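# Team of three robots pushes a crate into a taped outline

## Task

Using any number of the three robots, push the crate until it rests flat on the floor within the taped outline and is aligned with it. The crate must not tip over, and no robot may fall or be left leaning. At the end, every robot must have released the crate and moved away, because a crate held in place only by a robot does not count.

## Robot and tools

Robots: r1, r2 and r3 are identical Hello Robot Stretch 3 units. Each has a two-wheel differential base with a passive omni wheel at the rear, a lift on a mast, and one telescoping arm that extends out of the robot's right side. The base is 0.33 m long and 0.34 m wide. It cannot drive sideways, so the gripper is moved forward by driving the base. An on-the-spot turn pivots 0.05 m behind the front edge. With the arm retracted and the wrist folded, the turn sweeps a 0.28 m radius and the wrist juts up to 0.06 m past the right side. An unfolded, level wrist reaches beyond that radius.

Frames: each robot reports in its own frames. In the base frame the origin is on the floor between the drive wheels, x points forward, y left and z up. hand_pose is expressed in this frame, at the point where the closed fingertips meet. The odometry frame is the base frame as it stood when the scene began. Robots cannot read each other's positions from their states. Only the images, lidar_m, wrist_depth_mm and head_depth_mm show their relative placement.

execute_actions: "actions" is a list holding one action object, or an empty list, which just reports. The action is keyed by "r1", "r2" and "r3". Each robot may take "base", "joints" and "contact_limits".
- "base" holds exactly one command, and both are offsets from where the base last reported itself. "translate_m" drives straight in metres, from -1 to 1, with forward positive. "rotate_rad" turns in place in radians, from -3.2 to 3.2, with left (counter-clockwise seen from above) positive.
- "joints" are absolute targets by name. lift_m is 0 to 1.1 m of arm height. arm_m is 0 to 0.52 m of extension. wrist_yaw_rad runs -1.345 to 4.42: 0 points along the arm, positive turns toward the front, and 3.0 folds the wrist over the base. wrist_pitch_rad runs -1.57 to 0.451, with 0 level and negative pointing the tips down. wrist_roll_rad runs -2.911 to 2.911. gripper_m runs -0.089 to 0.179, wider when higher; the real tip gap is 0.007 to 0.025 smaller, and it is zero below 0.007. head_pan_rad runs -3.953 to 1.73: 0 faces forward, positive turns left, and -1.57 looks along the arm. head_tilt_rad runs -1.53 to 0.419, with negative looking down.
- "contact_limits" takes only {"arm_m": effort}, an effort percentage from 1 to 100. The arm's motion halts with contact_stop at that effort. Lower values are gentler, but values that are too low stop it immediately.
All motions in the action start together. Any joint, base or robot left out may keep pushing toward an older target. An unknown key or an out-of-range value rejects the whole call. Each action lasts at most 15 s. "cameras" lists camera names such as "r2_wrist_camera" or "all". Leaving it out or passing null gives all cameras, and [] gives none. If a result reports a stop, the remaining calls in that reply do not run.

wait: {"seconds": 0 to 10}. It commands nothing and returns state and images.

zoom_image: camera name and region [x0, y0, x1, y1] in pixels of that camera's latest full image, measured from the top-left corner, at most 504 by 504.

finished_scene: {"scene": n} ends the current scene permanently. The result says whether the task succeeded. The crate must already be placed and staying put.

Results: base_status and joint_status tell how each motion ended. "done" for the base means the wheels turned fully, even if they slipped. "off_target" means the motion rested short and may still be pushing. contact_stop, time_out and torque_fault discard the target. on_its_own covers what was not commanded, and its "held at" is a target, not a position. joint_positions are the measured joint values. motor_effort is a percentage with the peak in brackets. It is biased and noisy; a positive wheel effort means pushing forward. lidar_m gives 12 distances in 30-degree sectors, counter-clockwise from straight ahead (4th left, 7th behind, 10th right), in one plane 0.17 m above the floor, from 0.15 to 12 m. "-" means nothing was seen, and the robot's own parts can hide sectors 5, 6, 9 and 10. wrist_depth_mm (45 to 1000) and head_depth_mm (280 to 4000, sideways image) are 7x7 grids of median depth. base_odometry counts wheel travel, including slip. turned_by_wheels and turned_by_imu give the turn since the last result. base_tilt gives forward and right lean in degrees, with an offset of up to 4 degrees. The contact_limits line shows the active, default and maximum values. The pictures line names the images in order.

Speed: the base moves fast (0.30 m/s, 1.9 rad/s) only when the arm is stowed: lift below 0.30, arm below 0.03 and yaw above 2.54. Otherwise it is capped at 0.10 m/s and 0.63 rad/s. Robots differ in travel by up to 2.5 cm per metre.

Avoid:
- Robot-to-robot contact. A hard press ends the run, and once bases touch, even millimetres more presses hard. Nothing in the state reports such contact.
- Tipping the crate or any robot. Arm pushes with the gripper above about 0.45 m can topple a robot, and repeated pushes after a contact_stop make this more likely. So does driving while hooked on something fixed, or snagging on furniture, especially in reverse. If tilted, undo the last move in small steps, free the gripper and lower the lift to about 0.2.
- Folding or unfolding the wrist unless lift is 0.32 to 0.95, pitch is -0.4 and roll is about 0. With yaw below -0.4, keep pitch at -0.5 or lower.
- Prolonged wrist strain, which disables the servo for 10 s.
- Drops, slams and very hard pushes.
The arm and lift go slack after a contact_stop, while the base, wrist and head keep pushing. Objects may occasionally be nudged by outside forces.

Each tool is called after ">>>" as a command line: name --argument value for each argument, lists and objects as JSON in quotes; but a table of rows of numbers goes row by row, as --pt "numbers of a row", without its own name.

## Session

>>> execute_actions --actions '[]'

Scene clock: 0.00 s.
r1.base_odometry: x=+0.000 y=+0.000 heading=+0.000 (m, m, rad; r1's odometry frame)
r1.turned_by_wheels: +0.000 (rad since the last result)
r1.turned_by_imu: +0.000 (rad since the last result)
r1.base_tilt: forward=-1.9 right=-0.4 (deg)
r1.lidar_m: 2.65 2.81 2.42 2.42 2.46 2.12 2.13 2.11 1.65 1.65 3.05 2.65
r1.head_depth_mm: 1697 2506 2524 2522 2489 2447 2320 / 1712 2477 2593 2580 2536 2567 2316 / 1696 2477 2681 2674 2630 2651 2284 / 1708 2495 2765 2734 2707 2681 2302 / 1718 2549 2811 2835 2771 2747 2305 / 1716 2526 2921 2857 2884 2831 2303 / 1717 2529 2962 3032 2900 2895 2278
r1.base_status: not commanded
r1.joint_positions: lift_m=+0.430 arm_m=-0.003 wrist_yaw_rad=+2.885 wrist_pitch_rad=-0.508 wrist_roll_rad=+0.017 gripper_m=+0.037 head_pan_rad=-0.001 head_tilt_rad=-0.011
r1.joint_status: not commanded
r1.motor_effort: left_wheel=+1 right_wheel=+0 lift_m=+21 arm_m=+1 wrist_yaw_rad=+0 wrist_pitch_rad=+5 wrist_roll_rad=+0 gripper_m=+0 head_pan_rad=+0 head_tilt_rad=+1 (%)
r1.hand_pose: x=+0.0327 y=+0.0630 z=+0.4232 quat_wxyz=(+0.265, +0.707, +0.087, +0.650) (m; r1's base frame)
r1.wrist_depth_mm: - - - - - - - / - - - - - - - / - - - - - - - / 850 895 866 892 872 849 895 / 734 - 769 726 766 726 738 / 634 - - 654 651 641 643 / 566 559 - 576 550 565 563
r2.base_odometry: x=+0.000 y=+0.000 heading=+0.000 (m, m, rad; r2's odometry frame)
r2.turned_by_wheels: +0.000 (rad since the last result)
r2.turned_by_imu: +0.000 (rad since the last result)
r2.base_tilt: forward=-1.1 right=+1.9 (deg)
r2.lidar_m: 4.11 1.28 0.90 0.85 0.88 1.15 2.80 2.23 4.06 1.17 3.98 2.10
r2.head_depth_mm: 2100 3257 - - - 3499 2333 / 2122 3291 - - - 3468 2333 / 2144 3389 - - - 3353 2312 / 2187 3421 - - - 3397 2307 / 2194 3506 - - - 3344 2286 / 2210 3586 - - - 3279 2256 / 2244 3386 - - - 3194 2204
r2.base_status: not commanded
r2.joint_positions: lift_m=+0.415 arm_m=-0.001 wrist_yaw_rad=+3.090 wrist_pitch_rad=-0.532 wrist_roll_rad=-0.020 gripper_m=+0.037 head_pan_rad=-0.005 head_tilt_rad=+0.009
r2.joint_status: not commanded
r2.motor_effort: left_wheel=+0 right_wheel=+0 lift_m=+34 arm_m=+1 wrist_yaw_rad=+0 wrist_pitch_rad=+5 wrist_roll_rad=+0 gripper_m=+0 head_pan_rad=+0 head_tilt_rad=+2 (%)
r2.hand_pose: x=-0.0104 y=+0.0640 z=+0.4034 quat_wxyz=(+0.202, +0.680, +0.170, +0.684) (m; r2's base frame)
r2.wrist_depth_mm: 807 818 - 870 894 918 954 / 905 928 - 961 - - - / 985 - - - - 967 975 / 923 913 878 836 832 810 793 / 775 758 743 725 716 691 674 / 654 661 649 628 588 587 587 / 575 569 - - 531 525 519
r3.base_odometry: x=+0.000 y=+0.000 heading=+0.000 (m, m, rad; r3's odometry frame)
r3.turned_by_wheels: +0.000 (rad since the last result)
r3.turned_by_imu: +0.000 (rad since the last result)
r3.base_tilt: forward=-0.7 right=+1.3 (deg)
r3.lidar_m: 2.24 1.50 1.47 2.79 2.80 2.49 2.51 3.05 1.52 1.53 2.24 2.22
r3.head_depth_mm: 2049 2078 2115 2109 2105 2139 2117 / 2118 2132 2164 2177 2200 2217 2188 / 2181 2227 2255 2272 2295 2315 2223 / 2249 2321 2345 2378 2368 2375 2201 / 2282 2401 2426 2474 2473 2501 2198 / 2323 2512 2544 2578 2580 2590 2192 / 2336 2618 2661 2696 2710 2718 2158
r3.base_status: not commanded
r3.joint_positions: lift_m=+0.541 arm_m=+0.001 wrist_yaw_rad=+3.074 wrist_pitch_rad=-0.431 wrist_roll_rad=+0.020 gripper_m=+0.037 head_pan_rad=-0.012 head_tilt_rad=+0.005
r3.joint_status: not commanded
r3.motor_effort: left_wheel=+0 right_wheel=+1 lift_m=+29 arm_m=+0 wrist_yaw_rad=+0 wrist_pitch_rad=+5 wrist_roll_rad=+0 gripper_m=-1 head_pan_rad=+0 head_tilt_rad=+2 (%)
r3.hand_pose: x=-0.0062 y=+0.0765 z=+0.5506 quat_wxyz=(+0.176, +0.702, +0.126, +0.679) (m; r3's base frame)
r3.wrist_depth_mm: - - - - - - - / - - - - - - - / - - - - - - - / - - - - - - - / 959 951 935 949 992 974 960 / 826 809 819 821 825 814 820 / 722 715 694 710 703 718 708
pictures: r1_head_camera (sideways: a quarter turn clockwise sets it upright), r1_nav_camera (sideways: a quarter turn counterclockwise sets it upright), r1_wrist_camera, r2_head_camera (sideways: a quarter turn clockwise sets it upright), r2_nav_camera (sideways: a quarter turn counterclockwise sets it upright), r2_wrist_camera, r3_head_camera (sideways: a quarter turn clockwise sets it upright), r3_nav_camera (sideways: a quarter turn counterclockwise sets it upright), r3_wrist_camera
Images, in order (width x height): r1_head_camera 896x504, r1_nav_camera 672x504, r1_wrist_camera 644x364, r2_head_camera 896x504, r2_nav_camera 672x504, r2_wrist_camera 644x364, r3_head_camera 896x504, r3_nav_camera 672x504, r3_wrist_camera 644x364.

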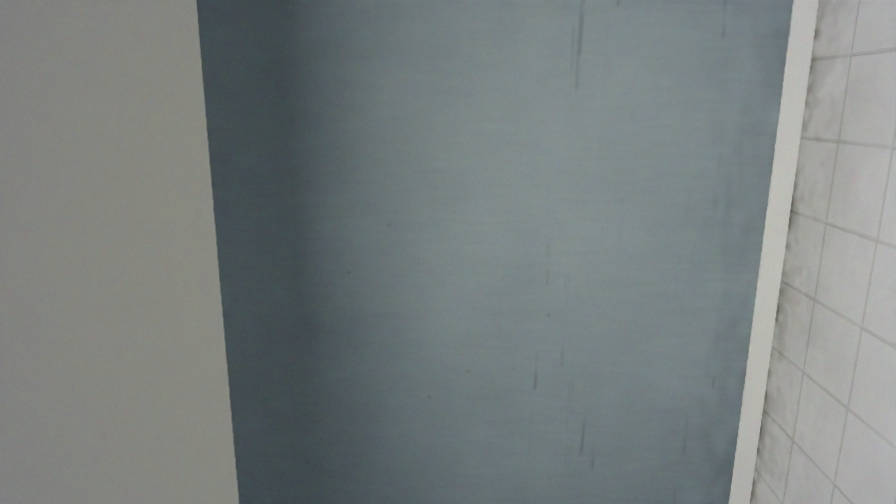

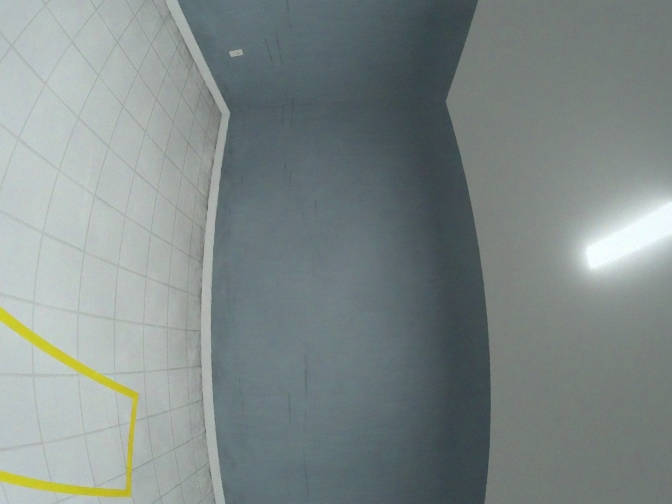

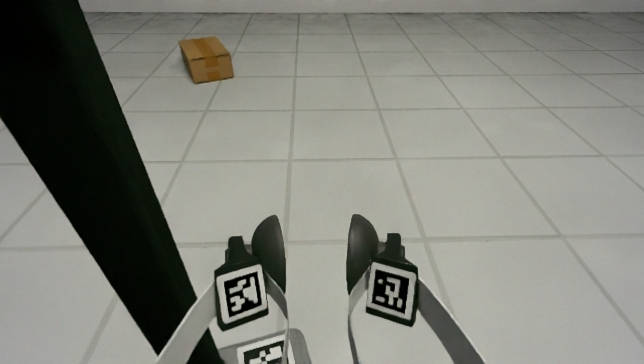

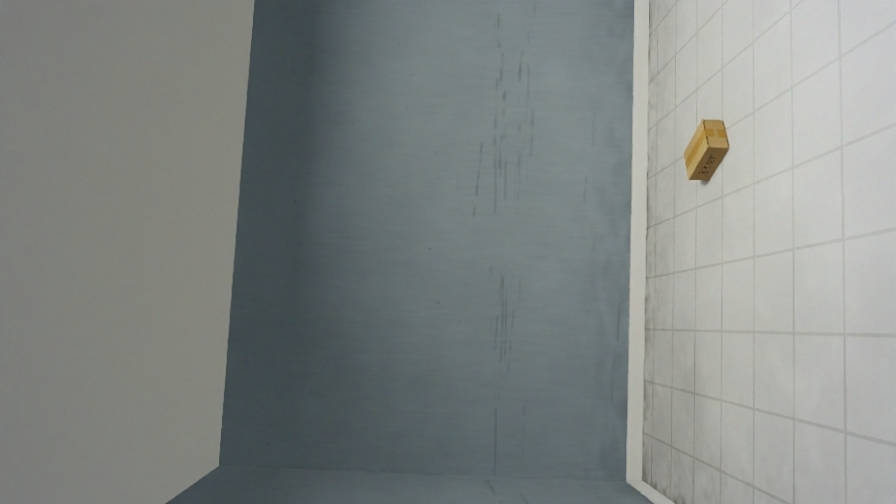

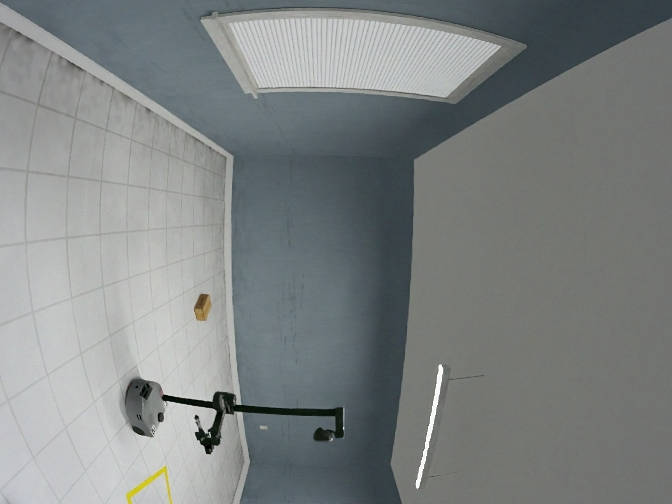

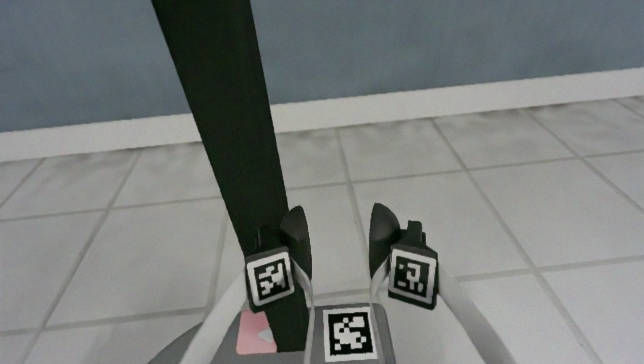

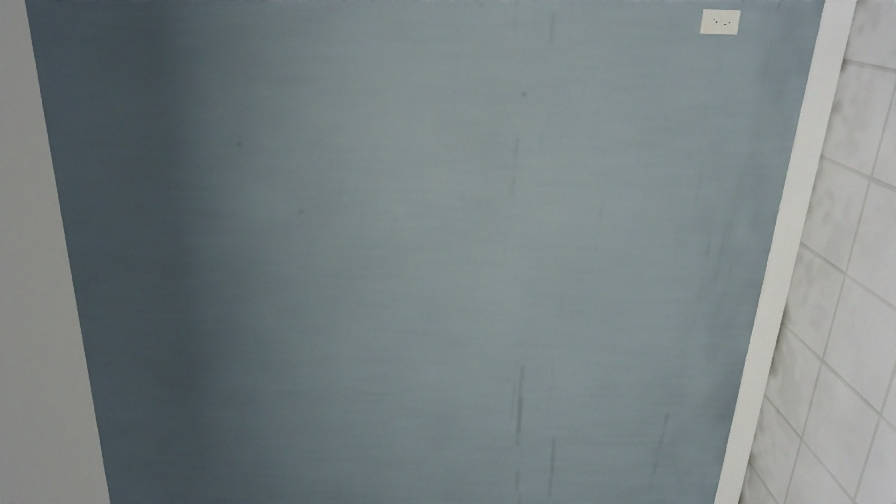

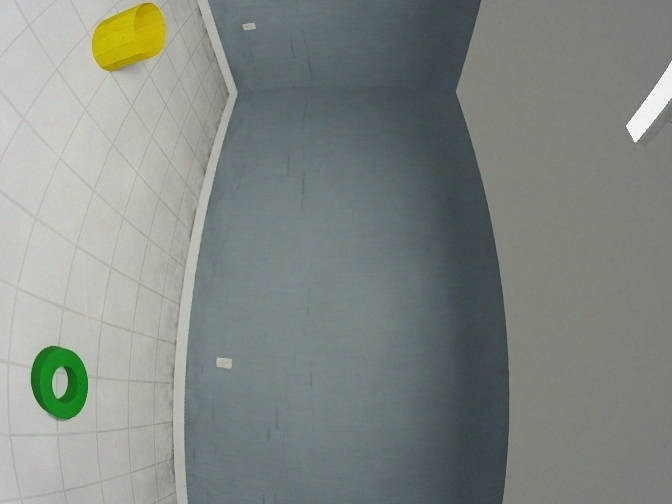

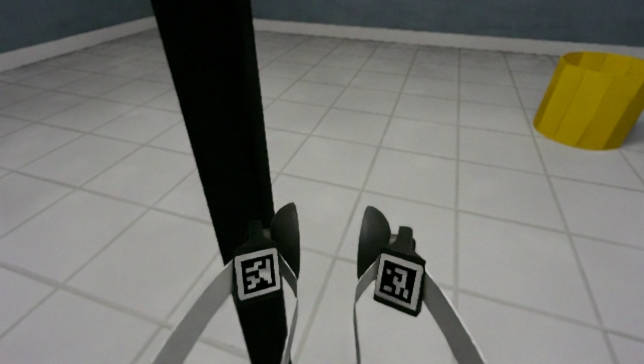

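>>> execute_actions --actions '[{"r1":{"joints":{"lift_m":0.27,"wrist_yaw_rad":3.15,"head_pan_rad":-1.4,"head_tilt_rad":-0.7}},"r2":{"joints":{"lift_m":0.27,"wrist_yaw_rad":3.15,"head_pan_rad":-1.3,"head_tilt_rad":-0.7}},"r3":{"joints":{"lift_m":0.27,"wrist_yaw_rad":3.15,"head_pan_rad":-1.95,"head_tilt_rad":-0.6}}}]' --cameras '["r1_nav_camera","r1_head_camera","r2_nav_camera","r2_head_camera","r3_head_camera","r3_nav_camera"]'

Scene clock: 6.80 s.
r1.base_odometry: x=+0.000 y=+0.000 heading=+0.000 (m, m, rad; r1's odometry frame)
r1.turned_by_wheels: +0.000 (rad since the last result)
r1.turned_by_imu: +0.002 (rad since the last result)
r1.base_tilt: forward=-1.9 right=-0.3 (deg)
r1.lidar_m: 2.64 2.81 2.43 2.43 2.46 2.13 2.13 2.12 1.65 1.65 3.08 2.65
r1.head_depth_mm: - - 3126 1849 1708 1407 1201 / - - 3092 1948 1717 1406 1187 / - - 2165 2034 1712 1411 1182 / - - 3041 2100 1709 1407 1186 / - - 2971 2172 1698 1395 1181 / 3838 - 2998 2153 1684 1378 1180 / 3289 3578 2952 2140 1688 1391 1171
r1.base_status: not commanded
r1.joint_positions: lift_m=+0.270 arm_m=-0.003 wrist_yaw_rad=+3.148 wrist_pitch_rad=-0.509 wrist_roll_rad=+0.017 gripper_m=+0.037 head_pan_rad=-1.393 head_tilt_rad=-0.691
r1.joint_status: all done
r1.motor_effort: left_wheel=+0(1) right_wheel=+0(0) lift_m=+19(14) arm_m=+1(0) wrist_yaw_rad=+2(3) wrist_pitch_rad=+6(6) wrist_roll_rad=+0(0) gripper_m=+0(1) head_pan_rad=-2(30) head_tilt_rad=-3(31) (%)
r1.hand_pose: x=-0.0227 y=+0.0698 z=+0.2630 quat_wxyz=(+0.178, +0.689, +0.179, +0.679) (m; r1's base frame)
r1.wrist_depth_mm: - - - - - - - / 970 970 - - - - - / 750 750 - 777 774 764 783 / 617 606 - 621 633 620 629 / 518 524 - 540 546 525 533 / 465 - - - 476 454 459 / - - - - 390 406 406
r2.base_odometry: x=+0.000 y=+0.000 heading=+0.000 (m, m, rad; r2's odometry frame)
r2.turned_by_wheels: +0.000 (rad since the last result)
r2.turned_by_imu: -0.001 (rad since the last result)
r2.base_tilt: forward=-1.1 right=+1.9 (deg)
r2.lidar_m: 4.10 1.28 0.90 0.86 0.88 1.16 2.79 2.24 4.05 1.17 3.97 2.11
r2.head_depth_mm: 3520 3485 1866 1528 1640 1414 1228 / 3516 3412 1786 1516 1615 1410 1219 / 3499 3404 2334 1560 1642 1401 1211 / 3610 3297 2479 1964 1625 1385 1208 / 3706 3311 2446 1953 1601 1368 1199 / 3845 3186 2422 1932 1590 1365 1193 / 3867 3157 2338 1900 1587 1358 1180
r2.base_status: not commanded
r2.joint_positions: lift_m=+0.271 arm_m=-0.001 wrist_yaw_rad=+3.148 wrist_pitch_rad=-0.532 wrist_roll_rad=-0.020 gripper_m=+0.037 head_pan_rad=-1.293 head_tilt_rad=-0.691
r2.joint_status: all done
r2.motor_effort: left_wheel=+0(0) right_wheel=+0(1) lift_m=+15(31) arm_m=+0(0) wrist_yaw_rad=+2(2) wrist_pitch_rad=+5(4) wrist_roll_rad=+0(0) gripper_m=+0(0) head_pan_rad=-3(41) head_tilt_rad=-4(36) (%)
r2.hand_pose: x=-0.0226 y=+0.0643 z=+0.2587 quat_wxyz=(+0.182, +0.674, +0.190, +0.690) (m; r2's base frame)
r2.wrist_depth_mm: 851 834 - 877 875 880 901 / 920 920 922 933 935 899 880 / 863 816 788 773 733 723 702 / 678 659 644 625 613 581 569 / 566 549 557 - 520 504 487 / 483 - - - - 437 419 / 427 - - - - 382 378
r3.base_odometry: x=+0.000 y=+0.000 heading=+0.000 (m, m, rad; r3's odometry frame)
r3.turned_by_wheels: +0.000 (rad since the last result)
r3.turned_by_imu: +0.000 (rad since the last result)
r3.base_tilt: forward=-0.8 right=+1.2 (deg)
r3.lidar_m: 2.24 1.50 1.47 2.79 2.79 2.50 2.51 3.05 1.52 1.53 2.24 2.23
r3.head_depth_mm: - - 2003 1882 1737 1443 1245 / - - 1977 1873 1712 1445 1246 / - - 1985 1878 1733 1450 1253 / - 3551 2001 1874 1740 1447 1246 / - - 2809 1989 1724 1453 1239 / - - 2801 2130 1721 1455 1244 / - - 2785 2151 1722 1455 1250
r3.base_status: not commanded
r3.joint_positions: lift_m=+0.270 arm_m=+0.001 wrist_yaw_rad=+3.148 wrist_pitch_rad=-0.432 wrist_roll_rad=+0.020 gripper_m=+0.037 head_pan_rad=-1.943 head_tilt_rad=-0.592
r3.joint_status: all done
r3.motor_effort: left_wheel=+0(1) right_wheel=+2(1) lift_m=+24(26) arm_m=+0(0) wrist_yaw_rad=+2(3) wrist_pitch_rad=+5(5) wrist_roll_rad=+0(0) gripper_m=+0(0) head_pan_rad=-5(55) head_tilt_rad=-6(41) (%)
r3.hand_pose: x=-0.0226 y=+0.0769 z=+0.2799 quat_wxyz=(+0.151, +0.697, +0.152, +0.685) (m; r3's base frame)
r3.wrist_depth_mm: - - - - - - - / - - - - - - - / 882 882 872 877 853 872 908 / 689 698 684 689 683 698 692 / 552 566 574 554 594 568 567 / 477 - - - - 477 480 / - - - - 405 419 420
pictures: r1_head_camera (sideways: a quarter turn clockwise sets it upright), r1_nav_camera (sideways: a quarter turn counterclockwise sets it upright), r2_head_camera (sideways: a quarter turn clockwise sets it upright), r2_nav_camera (sideways: a quarter turn counterclockwise sets it upright), r3_head_camera (sideways: a quarter turn clockwise sets it upright), r3_nav_camera (sideways: a quarter turn counterclockwise sets it upright)
Images, in order (width x height): r1_head_camera 896x504, r1_nav_camera 672x504, r2_head_camera 896x504, r2_nav_camera 672x504, r3_head_camera 896x504, r3_nav_camera 672x504.

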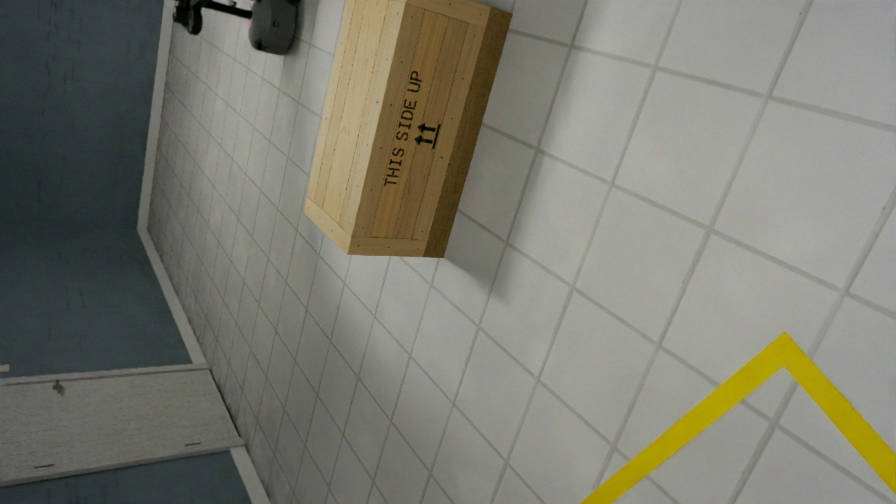

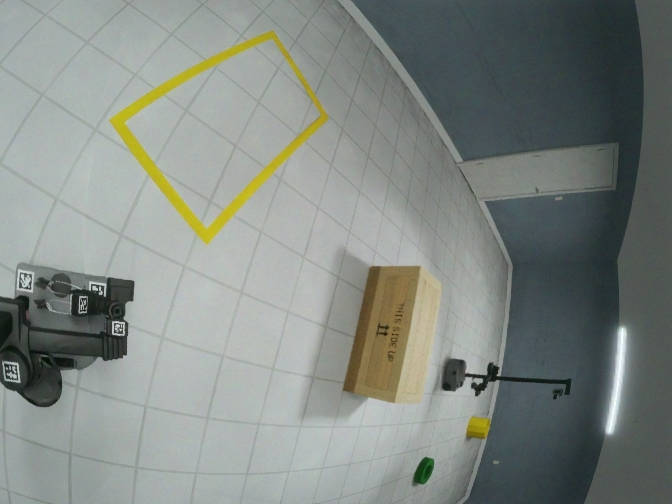

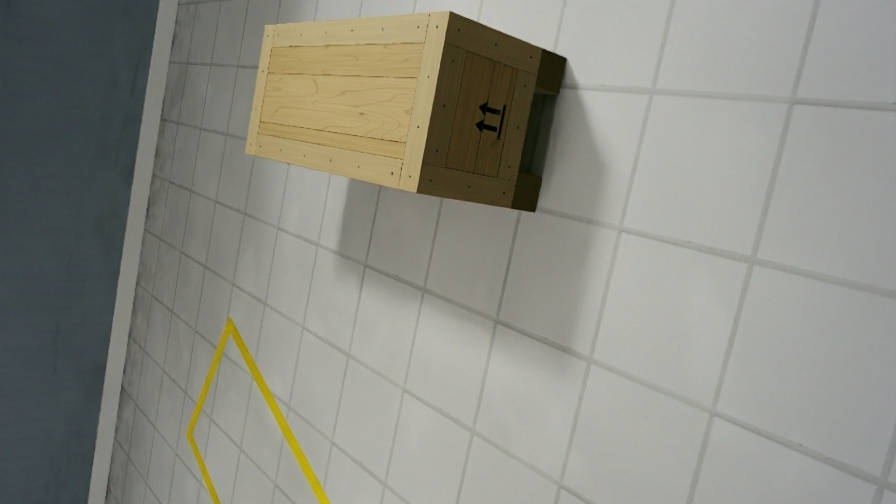

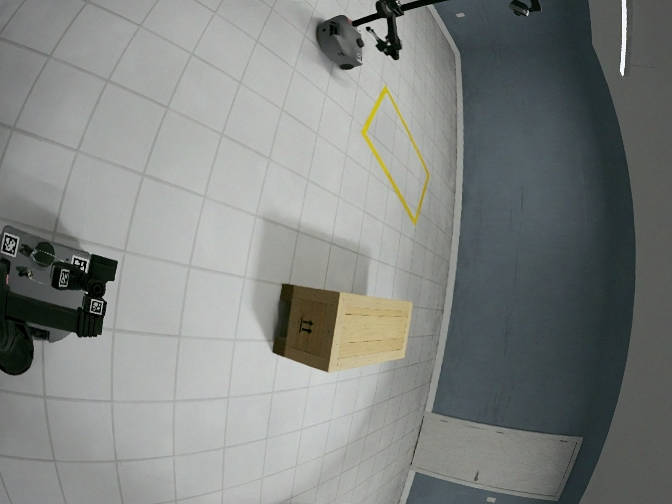

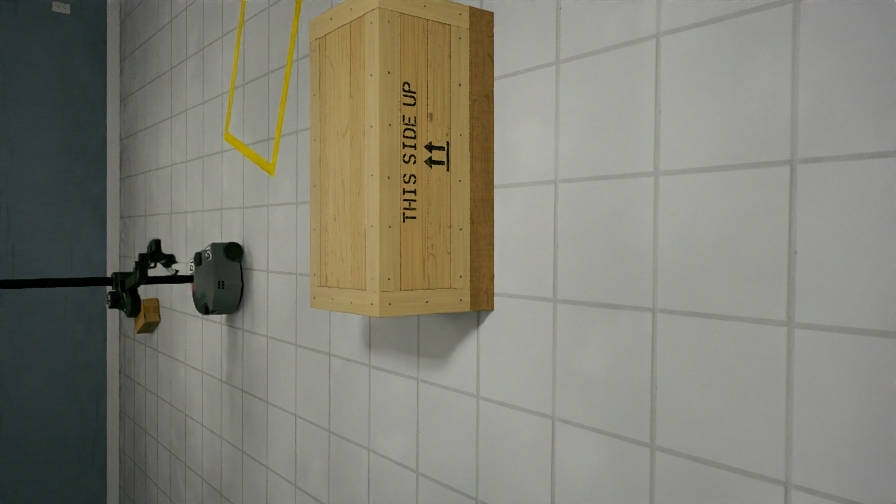

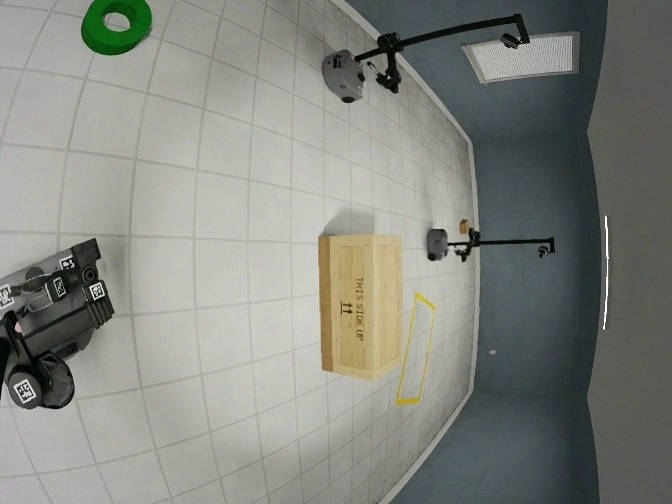

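>>> execute_actions --actions '[{"r1":{"base":{"rotate_rad":1.84},"joints":{"head_pan_rad":-3.14,"head_tilt_rad":-0.9}},"r2":{"base":{"rotate_rad":1.11},"joints":{"head_pan_rad":-3.14,"head_tilt_rad":-0.9}},"r3":{"base":{"rotate_rad":1.51},"joints":{"head_pan_rad":-3.14,"head_tilt_rad":-0.8}}}]' --cameras '[]'

>>> execute_actions --actions '[{"r1":{"base":{"translate_m":-1.0}},"r2":{"base":{"translate_m":-1.0}},"r3":{"base":{"translate_m":-0.6}}}]' --cameras '["r1_nav_camera","r2_nav_camera"]'

Scene clock: 29.67 s.
r1.base_odometry: x=+0.000 y=+0.000 heading=+1.840 (m, m, rad; r1's odometry frame)
r1.turned_by_wheels: +1.840 (rad since the last result)
r1.turned_by_imu: +1.844 (rad since the last result)
r1.base_tilt: forward=-1.8 right=-0.5 (deg)
r1.lidar_m: 2.52 2.20 2.13 2.20 3.05 1.65 1.71 2.74 2.65 2.74 2.51 2.43
r1.head_depth_mm: - 2843 1823 1760 1484 1266 1142 / - 1967 1950 1749 1471 1276 1138 / 3983 2639 2011 1743 1463 1275 - / 3953 2729 2136 1738 1467 1270 - / 3690 2777 2127 1733 1452 1256 1152 / 3419 2736 2112 1724 1460 1263 1127 / 3073 2708 2104 1717 1449 1252 1097
r1.base_status: done
r1.joint_positions: lift_m=+0.270 arm_m=-0.003 wrist_yaw_rad=+3.149 wrist_pitch_rad=-0.509 wrist_roll_rad=+0.017 gripper_m=+0.037 head_pan_rad=-3.133 head_tilt_rad=-0.890
r1.joint_status: all done
r1.motor_effort: left_wheel=-2(5) right_wheel=+3(12) lift_m=+19(18) arm_m=+0(0) wrist_yaw_rad=+2(2) wrist_pitch_rad=+6(6) wrist_roll_rad=+0(0) gripper_m=+1(0) head_pan_rad=-2(30) head_tilt_rad=-4(18) (%)
r1.hand_pose: x=-0.0227 y=+0.0698 z=+0.2629 quat_wxyz=(+0.177, +0.689, +0.179, +0.679) (m; r1's base frame)
r1.wrist_depth_mm: - - - - - - - / 947 964 - - - - - / 743 763 - 772 792 757 781 / 625 619 - 623 615 636 625 / 527 521 - 540 544 527 538 / 462 - - - 467 460 458 / - - - - 396 401 408
r2.base_odometry: x=+0.000 y=+0.000 heading=+1.110 (m, m, rad; r2's odometry frame)
r2.turned_by_wheels: +1.110 (rad since the last result)
r2.turned_by_imu: +1.121 (rad since the last result)
r2.base_tilt: forward=-1.2 right=+1.8 (deg)
r2.lidar_m: 0.89 0.85 0.89 1.22 3.21 2.24 4.02 1.17 3.99 1.97 3.28 1.21
r2.head_depth_mm: 2769 2163 1938 1664 1469 1291 1201 / 2847 2300 1905 1632 1440 1289 1174 / 2796 2276 1880 1639 1434 1296 - / 2784 2223 1872 1607 1416 1288 - / 2717 2211 1848 1603 1412 1261 - / 2669 2175 1831 1596 1396 1247 1167 / 2665 2095 1499 1570 1387 1237 1142
r2.base_status: done
r2.joint_positions: lift_m=+0.271 arm_m=-0.001 wrist_yaw_rad=+3.148 wrist_pitch_rad=-0.532 wrist_roll_rad=-0.020 gripper_m=+0.037 head_pan_rad=-3.133 head_tilt_rad=-0.889
r2.joint_status: all done
r2.motor_effort: left_wheel=-3(13) right_wheel=+2(6) lift_m=+15(15) arm_m=+0(0) wrist_yaw_rad=+2(2) wrist_pitch_rad=+4(5) wrist_roll_rad=+0(0) gripper_m=+0(1) head_pan_rad=-3(41) head_tilt_rad=-5(21) (%)
r2.hand_pose: x=-0.0226 y=+0.0643 z=+0.2587 quat_wxyz=(+0.182, +0.674, +0.190, +0.690) (m; r2's base frame)
r2.wrist_depth_mm: - - - - - 923 748 / - - - 995 966 882 786 / 853 817 805 760 739 707 690 / 680 663 644 619 602 591 575 / 553 555 562 - 525 504 488 / 478 - - - - 434 427 / 422 - - - - 381 375
r3.base_odometry: x=+0.000 y=+0.000 heading=+1.510 (m, m, rad; r3's odometry frame)
r3.turned_by_wheels: +1.510 (rad since the last result)
r3.turned_by_imu: +1.481 (rad since the last result)
r3.base_tilt: forward=-0.7 right=+1.3 (deg)
r3.lidar_m: 2.78 2.90 2.50 2.50 2.93 1.52 1.52 2.14 2.23 2.23 2.59 1.47
r3.head_depth_mm: 2989 1763 1753 1699 1471 1310 1156 / 3258 2415 1863 1706 1475 1289 1192 / 3256 2508 2027 1709 1479 1294 1215 / 3251 2516 2041 1720 1488 1294 1179 / 3305 2515 2025 1715 1488 1304 1170 / 3318 2450 2040 1721 1485 1306 1161 / 3233 2213 2049 1724 1478 1296 1163
r3.base_status: done
r3.joint_positions: lift_m=+0.270 arm_m=+0.001 wrist_yaw_rad=+3.148 wrist_pitch_rad=-0.432 wrist_roll_rad=+0.020 gripper_m=+0.037 head_pan_rad=-3.133 head_tilt_rad=-0.791
r3.joint_status: all done
r3.motor_effort: left_wheel=-1(7) right_wheel=+4(16) lift_m=+24(23) arm_m=+0(0) wrist_yaw_rad=+1(1) wrist_pitch_rad=+5(5) wrist_roll_rad=+0(0) gripper_m=+0(1) head_pan_rad=-5(55) head_tilt_rad=-7(31) (%)
r3.hand_pose: x=-0.0227 y=+0.0769 z=+0.2799 quat_wxyz=(+0.151, +0.697, +0.152, +0.685) (m; r3's base frame)
r3.wrist_depth_mm: - - - - - - - / - - - - - - - / 871 867 870 892 863 871 889 / 683 693 680 702 694 695 684 / 561 563 577 560 593 561 578 / 480 - - - - 476 475 / - - - - 415 415 414
pictures: none
No camera images: the call's "cameras" was empty. Leave "cameras" out to get every camera's image.

Scene clock: 34.70 s.
r1.base_odometry: x=+0.266 y=-0.964 heading=+1.840 (m, m, rad; r1's odometry frame)
r1.turned_by_wheels: +0.000 (rad since the last result)
r1.turned_by_imu: +0.000 (rad since the last result)
r1.base_tilt: forward=-2.0 right=-0.4 (deg)
r1.lidar_m: 3.43 2.73 2.63 2.74 0.80 0.77 0.80 2.22 2.14 2.22 3.06 3.30
r1.head_depth_mm: - 2803 2165 1238 1184 1272 1142 / - 2780 2148 1230 1302 1274 1139 / 3977 2804 2139 1742 1419 1270 - / 3620 2761 2126 1729 1465 1261 - / 3263 2731 2108 1727 1452 1259 1156 / 2792 2687 2099 1717 1449 1258 1124 / 2492 2602 2124 1715 1454 1248 1099
r1.base_status: done
r1.joint_positions: lift_m=+0.270 arm_m=-0.003 wrist_yaw_rad=+3.149 wrist_pitch_rad=-0.509 wrist_roll_rad=+0.017 gripper_m=+0.037 head_pan_rad=-3.133 head_tilt_rad=-0.890
r1.joint_status: not commanded
r1.motor_effort: left_wheel=-1(7) right_wheel=+3(7) lift_m=+19(20) arm_m=+0(0) wrist_yaw_rad=+1(1) wrist_pitch_rad=+6(6) wrist_roll_rad=+0(0) gripper_m=-1(1) head_pan_rad=-2(2) head_tilt_rad=-4(4) (%)
r1.hand_pose: x=-0.0228 y=+0.0698 z=+0.2629 quat_wxyz=(+0.177, +0.689, +0.179, +0.679) (m; r1's base frame)
r1.wrist_depth_mm: 639 783 - - - - - / 663 803 - - - - - / 699 754 - 780 770 772 781 / 613 618 - 619 621 629 632 / 527 523 - 548 544 541 535 / 465 - - - 466 462 464 / - - - - 396 404 404
r2.base_odometry: x=-0.445 y=-0.896 heading=+1.110 (m, m, rad; r2's odometry frame)
r2.turned_by_wheels: +0.000 (rad since the last result)
r2.turned_by_imu: -0.001 (rad since the last result)
r2.base_tilt: forward=-1.1 right=+1.6 (deg)
r2.lidar_m: 1.78 1.72 1.78 2.45 4.11 0.77 3.12 0.81 0.37 0.44 4.60 2.44
r2.head_depth_mm: 2915 2308 1804 1002 1250 1252 1191 / 2846 2271 1922 979 1257 1241 1175 / 2764 2264 1891 1633 1408 1282 - / 2743 2258 1880 1624 1425 1285 - / 2748 2190 1845 1592 1421 1255 - / 2686 2171 1849 1592 1395 1247 1168 / 2644 2139 1806 1583 1390 1239 1139
r2.base_status: done
r2.joint_positions: lift_m=+0.271 arm_m=-0.001 wrist_yaw_rad=+3.149 wrist_pitch_rad=-0.532 wrist_roll_rad=-0.020 gripper_m=+0.037 head_pan_rad=-3.133 head_tilt_rad=-0.890
r2.joint_status: not commanded
r2.motor_effort: left_wheel=-3(15) right_wheel=+1(5) lift_m=+15(15) arm_m=+0(0) wrist_yaw_rad=+2(2) wrist_pitch_rad=+5(5) wrist_roll_rad=+0(0) gripper_m=-1(0) head_pan_rad=-4(3) head_tilt_rad=-4(5) (%)
r2.hand_pose: x=-0.0227 y=+0.0643 z=+0.2587 quat_wxyz=(+0.182, +0.674, +0.190, +0.690) (m; r2's base frame)
r2.wrist_depth_mm: - - - - - - - / - - - 997 957 910 860 / 518 771 789 757 734 716 701 / 506 628 646 619 603 590 565 / 530 554 556 - 517 496 488 / 483 - - - - 431 425 / 422 - - - - 383 378
r3.base_odometry: x=-0.037 y=-0.599 heading=+1.510 (m, m, rad; r3's odometry frame)
r3.turned_by_wheels: +0.000 (rad since the last result)
r3.turned_by_imu: -0.003 (rad since the last result)
r3.base_tilt: forward=-0.7 right=+1.2 (deg)
r3.lidar_m: 3.33 3.08 2.65 2.67 1.10 0.94 0.68 0.67 2.07 2.07 2.41 1.97
r3.head_depth_mm: 3246 2512 1430 1285 1449 1295 1151 / 3293 2519 2052 1588 1477 1294 1195 / 3292 2526 2041 1667 1347 1299 1215 / 3227 2519 2039 1074 1251 1261 1176 / 3288 2533 2042 972 1229 1279 1170 / 3075 695 835 1641 1477 1297 1164 / 2920 2531 2039 1713 1487 1304 1161
r3.base_status: done
r3.joint_positions: lift_m=+0.270 arm_m=+0.001 wrist_yaw_rad=+3.149 wrist_pitch_rad=-0.432 wrist_roll_rad=+0.020 gripper_m=+0.037 head_pan_rad=-3.133 head_tilt_rad=-0.791
r3.joint_status: not commanded
r3.motor_effort: left_wheel=-1(10) right_wheel=+4(8) lift_m=+24(24) arm_m=+0(0) wrist_yaw_rad=+1(1) wrist_pitch_rad=+5(5) wrist_roll_rad=+0(0) gripper_m=-1(0) head_pan_rad=-5(4) head_tilt_rad=-8(6) (%)
r3.hand_pose: x=-0.0228 y=+0.0769 z=+0.2798 quat_wxyz=(+0.151, +0.697, +0.153, +0.685) (m; r3's base frame)
r3.wrist_depth_mm: 862 - - - - - - / 854 - - - - - - / 822 876 867 898 885 874 872 / 672 690 696 682 708 705 682 / 565 566 570 566 581 565 561 / 478 - - - - 483 481 / - - - - 407 419 415
pictures: r1_nav_camera (sideways: a quarter turn counterclockwise sets it upright), r2_nav_camera (sideways: a quarter turn counterclockwise sets it upright)
Images, in order (width x height): r1_nav_camera 672x504, r2_nav_camera 672x504.

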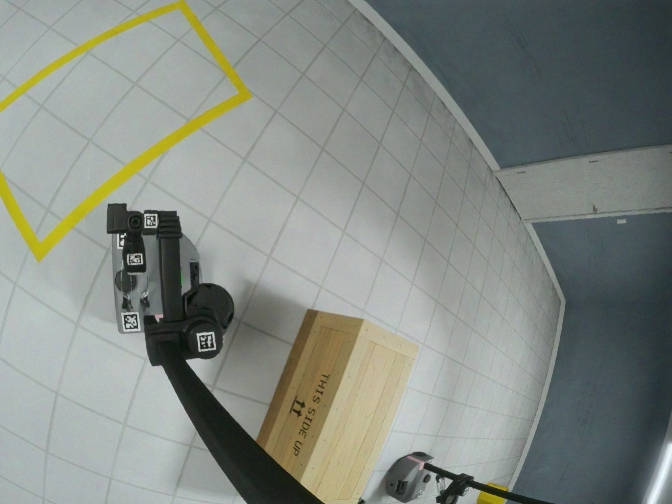

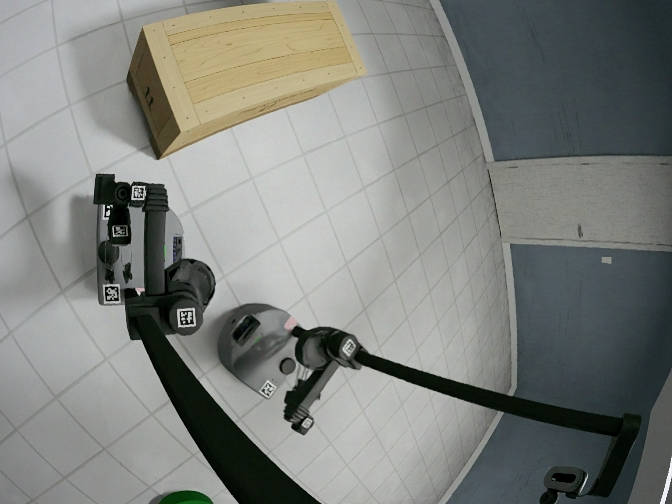

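>>> execute_actions --actions '[{"r1":{"base":{"translate_m":-0.53}},"r2":{"base":{"rotate_rad":0.27}},"r3":{"base":{"rotate_rad":-0.86}}}]' --cameras '[]'

>>> execute_actions --actions '[{"r1":{"base":{"rotate_rad":-0.72}},"r2":{"base":{"translate_m":-0.38}}}]' --cameras '[]'

>>> execute_actions --actions '[{"r2":{"base":{"rotate_rad":1.59}}}]' --cameras '["r1_nav_camera","r2_nav_camera","r3_head_camera"]'

Scene clock: 42.20 s.
r1.base_odometry: x=+0.406 y=-1.475 heading=+1.840 (m, m, rad; r1's odometry frame)
r1.turned_by_wheels: +0.000 (rad since the last result)
r1.turned_by_imu: +0.001 (rad since the last result)
r1.base_tilt: forward=-1.9 right=-0.4 (deg)
r1.lidar_m: 3.93 3.01 2.90 0.44 0.32 0.31 2.64 1.95 1.88 1.94 2.65 3.75
r1.head_depth_mm: - 2883 2185 1751 1473 896 815 / - 2769 2161 1750 1477 941 832 / 3756 2808 2163 1751 1465 1267 - / 3353 2740 2127 1734 1452 1262 - / 2866 2785 2116 1724 1446 1259 1147 / 2442 2609 2095 1722 1450 1251 1125 / 2161 2429 2101 1713 1445 1246 1100
r1.base_status: done
r1.joint_positions: lift_m=+0.270 arm_m=-0.003 wrist_yaw_rad=+3.149 wrist_pitch_rad=-0.509 wrist_roll_rad=+0.017 gripper_m=+0.037 head_pan_rad=-3.133 head_tilt_rad=-0.890
r1.joint_status: not commanded
r1.motor_effort: left_wheel=-1(7) right_wheel=+3(7) lift_m=+19(19) arm_m=+0(0) wrist_yaw_rad=+1(1) wrist_pitch_rad=+6(6) wrist_roll_rad=+0(0) gripper_m=+0(0) head_pan_rad=-2(2) head_tilt_rad=-4(5) (%)
r1.hand_pose: x=-0.0229 y=+0.0698 z=+0.2629 quat_wxyz=(+0.177, +0.689, +0.179, +0.679) (m; r1's base frame)
r1.wrist_depth_mm: 260 307 - 642 - - - / 269 327 - 693 - - - / 282 346 - 712 770 763 765 / 294 365 - 633 633 618 629 / 334 380 - 538 547 531 527 / 448 - - - 468 459 459 / - - - - 393 404 408
r2.base_odometry: x=-0.445 y=-0.896 heading=+1.380 (m, m, rad; r2's odometry frame)
r2.turned_by_wheels: +0.270 (rad since the last result)
r2.turned_by_imu: +0.272 (rad since the last result)
r2.base_tilt: forward=-1.1 right=+1.8 (deg)
r2.lidar_m: 1.72 1.72 2.02 2.67 0.79 0.88 3.01 0.40 0.37 0.63 3.37 1.98
r2.head_depth_mm: 2868 2314 1924 1664 1278 1230 1195 / 2806 2297 1899 1665 1431 1285 1177 / 2784 2249 1881 1625 1434 1300 - / 2757 2209 1877 1614 1412 1284 - / 2745 2191 1859 1599 1405 1255 - / 2672 2188 1833 1584 1395 1247 1167 / 2614 2126 1822 1583 1375 1201 1133
r2.base_status: done
r2.joint_positions: lift_m=+0.271 arm_m=-0.001 wrist_yaw_rad=+3.149 wrist_pitch_rad=-0.532 wrist_roll_rad=-0.020 gripper_m=+0.037 head_pan_rad=-3.133 head_tilt_rad=-0.890
r2.joint_status: not commanded
r2.motor_effort: left_wheel=-3(12) right_wheel=+2(5) lift_m=+15(15) arm_m=+0(0) wrist_yaw_rad=+1(1) wrist_pitch_rad=+5(4) wrist_roll_rad=+0(0) gripper_m=+0(0) head_pan_rad=-3(4) head_tilt_rad=-5(5) (%)
r2.hand_pose: x=-0.0227 y=+0.0642 z=+0.2587 quat_wxyz=(+0.182, +0.674, +0.190, +0.690) (m; r2's base frame)
r2.wrist_depth_mm: - - - - - - - / 683 684 - 992 946 928 881 / 534 639 755 764 737 713 687 / 574 627 649 614 596 587 584 / 557 544 560 - 519 500 495 / 480 - - - - 434 424 / 422 - - - - 381 377
r3.base_odometry: x=-0.037 y=-0.599 heading=+0.650 (m, m, rad; r3's odometry frame)
r3.turned_by_wheels: -0.860 (rad since the last result)
r3.turned_by_imu: -0.845 (rad since the last result)
r3.base_tilt: forward=-0.7 right=+1.3 (deg)
r3.lidar_m: 2.76 1.97 3.41 2.83 2.68 2.73 1.01 0.94 0.65 2.19 2.07 2.11
r3.head_depth_mm: 3131 2492 2020 1702 1470 1296 1156 / 3271 2486 2024 1696 1476 1298 1197 / 3307 2511 1514 1668 1467 1293 1221 / 3290 1657 1462 1600 1483 1301 1178 / 2997 2293 1441 1487 1479 1299 1167 / 3268 2500 1446 1366 1481 1302 1162 / 3317 2532 1446 1293 1429 1260 1164
r3.base_status: done
r3.joint_positions: lift_m=+0.270 arm_m=+0.001 wrist_yaw_rad=+3.149 wrist_pitch_rad=-0.432 wrist_roll_rad=+0.020 gripper_m=+0.037 head_pan_rad=-3.133 head_tilt_rad=-0.791
r3.joint_status: not commanded
r3.motor_effort: left_wheel=+3(10) right_wheel=-2(8) lift_m=+24(25) arm_m=+0(0) wrist_yaw_rad=+0(1) wrist_pitch_rad=+5(5) wrist_roll_rad=+0(0) gripper_m=-1(1) head_pan_rad=-4(5) head_tilt_rad=-7(6) (%)
r3.hand_pose: x=-0.0228 y=+0.0769 z=+0.2798 quat_wxyz=(+0.151, +0.697, +0.153, +0.685) (m; r3's base frame)
r3.wrist_depth_mm: - - - - - - - / - - - - - - - / 907 876 891 902 881 857 874 / 676 692 676 677 694 685 694 / 567 566 580 573 591 563 564 / 479 - - - - 481 480 / - - - - 410 418 415
pictures: none
No camera images: the call's "cameras" was empty. Leave "cameras" out to get every camera's image.

Scene clock: 45.20 s.
r1.base_odometry: x=+0.406 y=-1.475 heading=+1.120 (m, m, rad; r1's odometry frame)
r1.turned_by_wheels: -0.720 (rad since the last result)
r1.turned_by_imu: -0.721 (rad since the last result)
r1.base_tilt: forward=-1.9 right=-0.4 (deg)
r1.lidar_m: 3.75 3.77 3.24 2.90 0.56 0.34 0.31 3.39 2.09 1.87 1.88 2.26
r1.head_depth_mm: - 2813 1382 1499 1036 1017 1139 / 3564 2498 1924 1567 1038 950 1136 / 3562 2794 2023 1749 1032 925 - / 3966 2746 2137 1751 1034 907 - / 3924 2768 2138 1727 1365 1238 1145 / 3938 2744 2102 1720 1450 1258 1127 / 3798 2709 2105 1717 1441 1250 1105
r1.base_status: done
r1.joint_positions: lift_m=+0.270 arm_m=-0.003 wrist_yaw_rad=+3.149 wrist_pitch_rad=-0.509 wrist_roll_rad=+0.017 gripper_m=+0.037 head_pan_rad=-3.134 head_tilt_rad=-0.890
r1.joint_status: not commanded
r1.motor_effort: left_wheel=+3(6) right_wheel=-3(6) lift_m=+19(19) arm_m=+0(0) wrist_yaw_rad=+1(1) wrist_pitch_rad=+6(6) wrist_roll_rad=+0(0) gripper_m=+0(0) head_pan_rad=-2(3) head_tilt_rad=-4(4) (%)
r1.hand_pose: x=-0.0229 y=+0.0697 z=+0.2629 quat_wxyz=(+0.177, +0.689, +0.179, +0.679) (m; r1's base frame)
r1.wrist_depth_mm: 548 - - - - - - / 528 919 - - - - - / 505 738 - 774 776 775 776 / 477 620 - 628 634 634 629 / 468 522 - 546 539 530 529 / 431 - - - 472 455 459 / - - - - 395 404 404
r2.base_odometry: x=-0.517 y=-1.269 heading=+1.380 (m, m, rad; r2's odometry frame)
r2.turned_by_wheels: +0.000 (rad since the last result)
r2.turned_by_imu: -0.001 (rad since the last result)
r2.base_tilt: forward=-1.3 right=+1.9 (deg)
r2.lidar_m: 2.09 2.09 2.43 0.61 0.63 3.02 2.66 0.61 0.35 0.30 0.30 2.41
r2.head_depth_mm: 2751 2313 1916 1657 1443 1293 1090 / 2675 2273 1912 1647 1441 1280 1173 / 2651 2244 1891 1623 1432 1291 - / 2595 2238 1872 1623 1420 1289 - / 2514 2202 1869 1591 1408 1258 - / 2491 2172 1835 1586 1402 1250 1166 / 2438 2151 1821 1566 1391 1239 1144
r2.base_status: done
r2.joint_positions: lift_m=+0.271 arm_m=-0.001 wrist_yaw_rad=+3.149 wrist_pitch_rad=-0.532 wrist_roll_rad=-0.020 gripper_m=+0.037 head_pan_rad=-3.133 head_tilt_rad=-0.890
r2.joint_status: not commanded
r2.motor_effort: left_wheel=-3(16) right_wheel=+1(4) lift_m=+15(15) arm_m=+0(0) wrist_yaw_rad=+1(1) wrist_pitch_rad=+5(5) wrist_roll_rad=+0(0) gripper_m=-1(0) head_pan_rad=-4(4) head_tilt_rad=-4(4) (%)
r2.hand_pose: x=-0.0227 y=+0.0642 z=+0.2587 quat_wxyz=(+0.182, +0.674, +0.190, +0.690) (m; r2's base frame)
r2.wrist_depth_mm: - - - - - - - / - - 628 620 950 897 884 / 874 801 560 591 727 707 688 / 685 654 571 604 596 592 566 / 562 563 564 - 522 500 491 / 487 - - - - 434 425 / 417 - - - - 383 372
r3.base_odometry: x=-0.037 y=-0.599 heading=+0.650 (m, m, rad; r3's odometry frame)
r3.turned_by_wheels: +0.000 (rad since the last result)
r3.turned_by_imu: +0.000 (rad since the last result)
r3.base_tilt: forward=-0.7 right=+1.2 (deg)
r3.lidar_m: 2.76 1.97 3.40 2.83 2.68 2.74 1.01 0.48 3.14 2.19 2.07 2.11
r3.head_depth_mm: 3154 2512 2031 1710 1470 1293 1151 / 3261 2521 2024 1694 1479 1294 1193 / 3279 2522 1535 1675 1474 1302 1211 / 3269 1862 1461 1605 1470 1275 1182 / 3140 1815 1439 1482 894 1175 1167 / 3318 2518 1448 1302 856 1109 1162 / 3259 2547 1448 667 1372 1262 1162
r3.base_status: not commanded
r3.joint_positions: lift_m=+0.270 arm_m=+0.001 wrist_yaw_rad=+3.149 wrist_pitch_rad=-0.432 wrist_roll_rad=+0.020 gripper_m=+0.037 head_pan_rad=-3.133 head_tilt_rad=-0.791
r3.joint_status: not commanded
r3.motor_effort: left_wheel=+2(2) right_wheel=-1(2) lift_m=+25(24) arm_m=+0(0) wrist_yaw_rad=+1(1) wrist_pitch_rad=+5(5) wrist_roll_rad=+0(0) gripper_m=+0(1) head_pan_rad=-4(4) head_tilt_rad=-6(5) (%)
r3.hand_pose: x=-0.0228 y=+0.0769 z=+0.2798 quat_wxyz=(+0.151, +0.697, +0.153, +0.685) (m; r3's base frame)
r3.wrist_depth_mm: - - - - - - - / - - - - - - - / 868 904 882 891 881 873 879 / 699 685 697 683 690 683 681 / 562 558 574 570 580 571 566 / 479 - - - - 477 481 / - - - - 399 416 413
pictures: none
No camera images: the call's "cameras" was empty. Leave "cameras" out to get every camera's image.

Scene clock: 47.47 s.
r1.base_odometry: x=+0.406 y=-1.475 heading=+1.120 (m, m, rad; r1's odometry frame)
r1.turned_by_wheels: +0.000 (rad since the last result)
r1.turned_by_imu: +0.001 (rad since the last result)
r1.base_tilt: forward=-1.9 right=-0.4 (deg)
r1.lidar_m: 3.75 3.79 3.27 2.90 0.57 0.34 0.31 3.39 2.09 1.87 1.88 2.26
r1.head_depth_mm: - 2836 1267 1482 1038 1009 1138 / 3567 2490 1981 1650 1034 950 1142 / 3586 2781 2009 1743 1035 929 - / 3978 2810 2143 1739 1027 905 - / 3939 2791 2141 1727 1362 1235 1147 / 3881 2699 2130 1713 1450 1253 1123 / 3833 2703 2097 1719 1443 1251 1099
r1.base_status: not commanded
r1.joint_positions: lift_m=+0.270 arm_m=-0.003 wrist_yaw_rad=+3.149 wrist_pitch_rad=-0.509 wrist_roll_rad=+0.017 gripper_m=+0.037 head_pan_rad=-3.134 head_tilt_rad=-0.890
r1.joint_status: not commanded
r1.motor_effort: left_wheel=+3(2) right_wheel=-2(3) lift_m=+19(19) arm_m=+0(0) wrist_yaw_rad=+1(0) wrist_pitch_rad=+6(6) wrist_roll_rad=+0(0) gripper_m=-1(1) head_pan_rad=-2(2) head_tilt_rad=-4(4) (%)
r1.hand_pose: x=-0.0229 y=+0.0697 z=+0.2629 quat_wxyz=(+0.177, +0.689, +0.179, +0.679) (m; r1's base frame)
r1.wrist_depth_mm: 555 - - - - - - / 525 934 - - - - - / 503 737 - 754 764 767 775 / 480 618 - 634 617 617 637 / 460 521 - 548 540 533 529 / 432 - - - 466 458 453 / - - - - 396 400 405
r2.base_odometry: x=-0.517 y=-1.269 heading=+2.970 (m, m, rad; r2's odometry frame)
r2.turned_by_wheels: +1.590 (rad since the last result)
r2.turned_by_imu: +1.606 (rad since the last result)
r2.base_tilt: forward=-1.1 right=+1.7 (deg)
r2.lidar_m: 0.61 0.65 3.00 2.65 0.59 0.34 0.30 0.30 2.40 2.09 2.09 2.44
r2.head_depth_mm: 2883 2133 1242 1165 1021 1231 1199 / 2827 2295 1891 1159 1012 1197 1175 / 2788 2253 1905 1146 1008 1038 - / 2786 2238 1870 1137 1004 933 - / 2716 2206 1851 1596 996 926 - / 2704 2184 1828 1584 1003 1058 1169 / 2644 2153 1815 1564 1391 1240 1141
r2.base_status: done
r2.joint_positions: lift_m=+0.271 arm_m=-0.001 wrist_yaw_rad=+3.149 wrist_pitch_rad=-0.532 wrist_roll_rad=-0.020 gripper_m=+0.037 head_pan_rad=-3.134 head_tilt_rad=-0.890
r2.joint_status: not commanded
r2.motor_effort: left_wheel=-3(13) right_wheel=+1(9) lift_m=+15(15) arm_m=+0(0) wrist_yaw_rad=+1(1) wrist_pitch_rad=+5(5) wrist_roll_rad=+0(0) gripper_m=+0(1) head_pan_rad=-3(3) head_tilt_rad=-4(5) (%)
r2.hand_pose: x=-0.0227 y=+0.0642 z=+0.2587 quat_wxyz=(+0.182, +0.674, +0.190, +0.690) (m; r2's base frame)
r2.wrist_depth_mm: 484 - - - - - - / 454 949 - 984 949 894 890 / 434 731 792 756 737 716 703 / 409 611 632 628 608 593 576 / 388 538 554 - 522 502 488 / 365 - - - - 432 427 / 335 - - - - 381 377
r3.base_odometry: x=-0.037 y=-0.599 heading=+0.650 (m, m, rad; r3's odometry frame)
r3.turned_by_wheels: +0.000 (rad since the last result)
r3.turned_by_imu: +0.000 (rad since the last result)
r3.base_tilt: forward=-0.7 right=+1.3 (deg)
r3.lidar_m: 2.76 1.97 3.40 2.83 2.69 2.74 1.01 0.61 3.15 2.19 2.07 2.12
r3.head_depth_mm: 3139 2486 2029 1708 1462 1292 1151 / 3263 2490 2021 1710 1472 1292 1188 / 3269 2510 1535 1670 1466 1295 1212 / 3296 1872 1464 1601 1483 1297 1171 / 3151 1830 1441 1476 1483 1278 1165 / 3300 2514 1401 986 1219 1241 1166 / 2936 690 1410 1064 1247 1213 1160
r3.base_status: not commanded
r3.joint_positions: lift_m=+0.270 arm_m=+0.001 wrist_yaw_rad=+3.149 wrist_pitch_rad=-0.432 wrist_roll_rad=+0.020 gripper_m=+0.037 head_pan_rad=-3.133 head_tilt_rad=-0.791
r3.joint_status: not commanded
r3.motor_effort: left_wheel=+2(2) right_wheel=-1(2) lift_m=+23(24) arm_m=+0(0) wrist_yaw_rad=+1(1) wrist_pitch_rad=+5(5) wrist_roll_rad=+0(0) gripper_m=+0(1) head_pan_rad=-4(4) head_tilt_rad=-7(5) (%)
r3.hand_pose: x=-0.0228 y=+0.0769 z=+0.2798 quat_wxyz=(+0.151, +0.697, +0.153, +0.685) (m; r3's base frame)
r3.wrist_depth_mm: - - - - - - - / - - - - - - - / 857 901 895 856 877 872 873 / 687 700 686 694 692 691 696 / 568 563 563 564 571 568 572 / 479 - - - - 486 479 / - - - - 408 415 419
pictures: r1_nav_camera (sideways: a quarter turn counterclockwise sets it upright), r2_nav_camera (sideways: a quarter turn counterclockwise sets it upright), r3_head_camera (sideways: a quarter turn clockwise sets it upright)
Images, in order (width x height): r1_nav_camera 672x504, r2_nav_camera 672x504, r3_head_camera 896x504.

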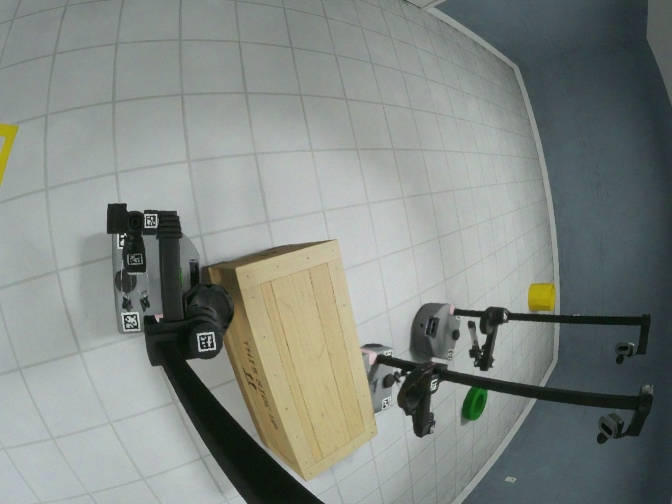

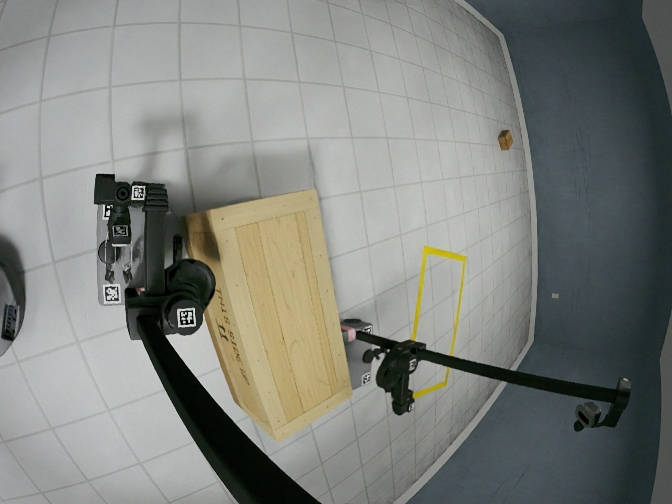

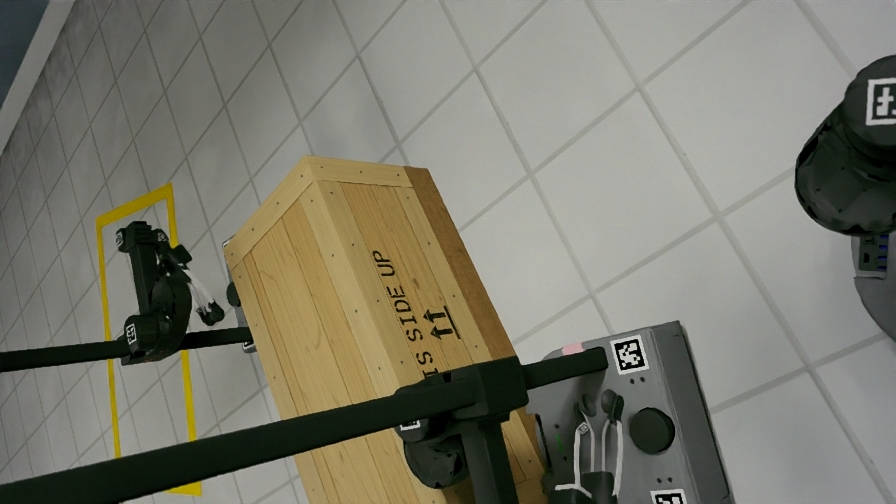

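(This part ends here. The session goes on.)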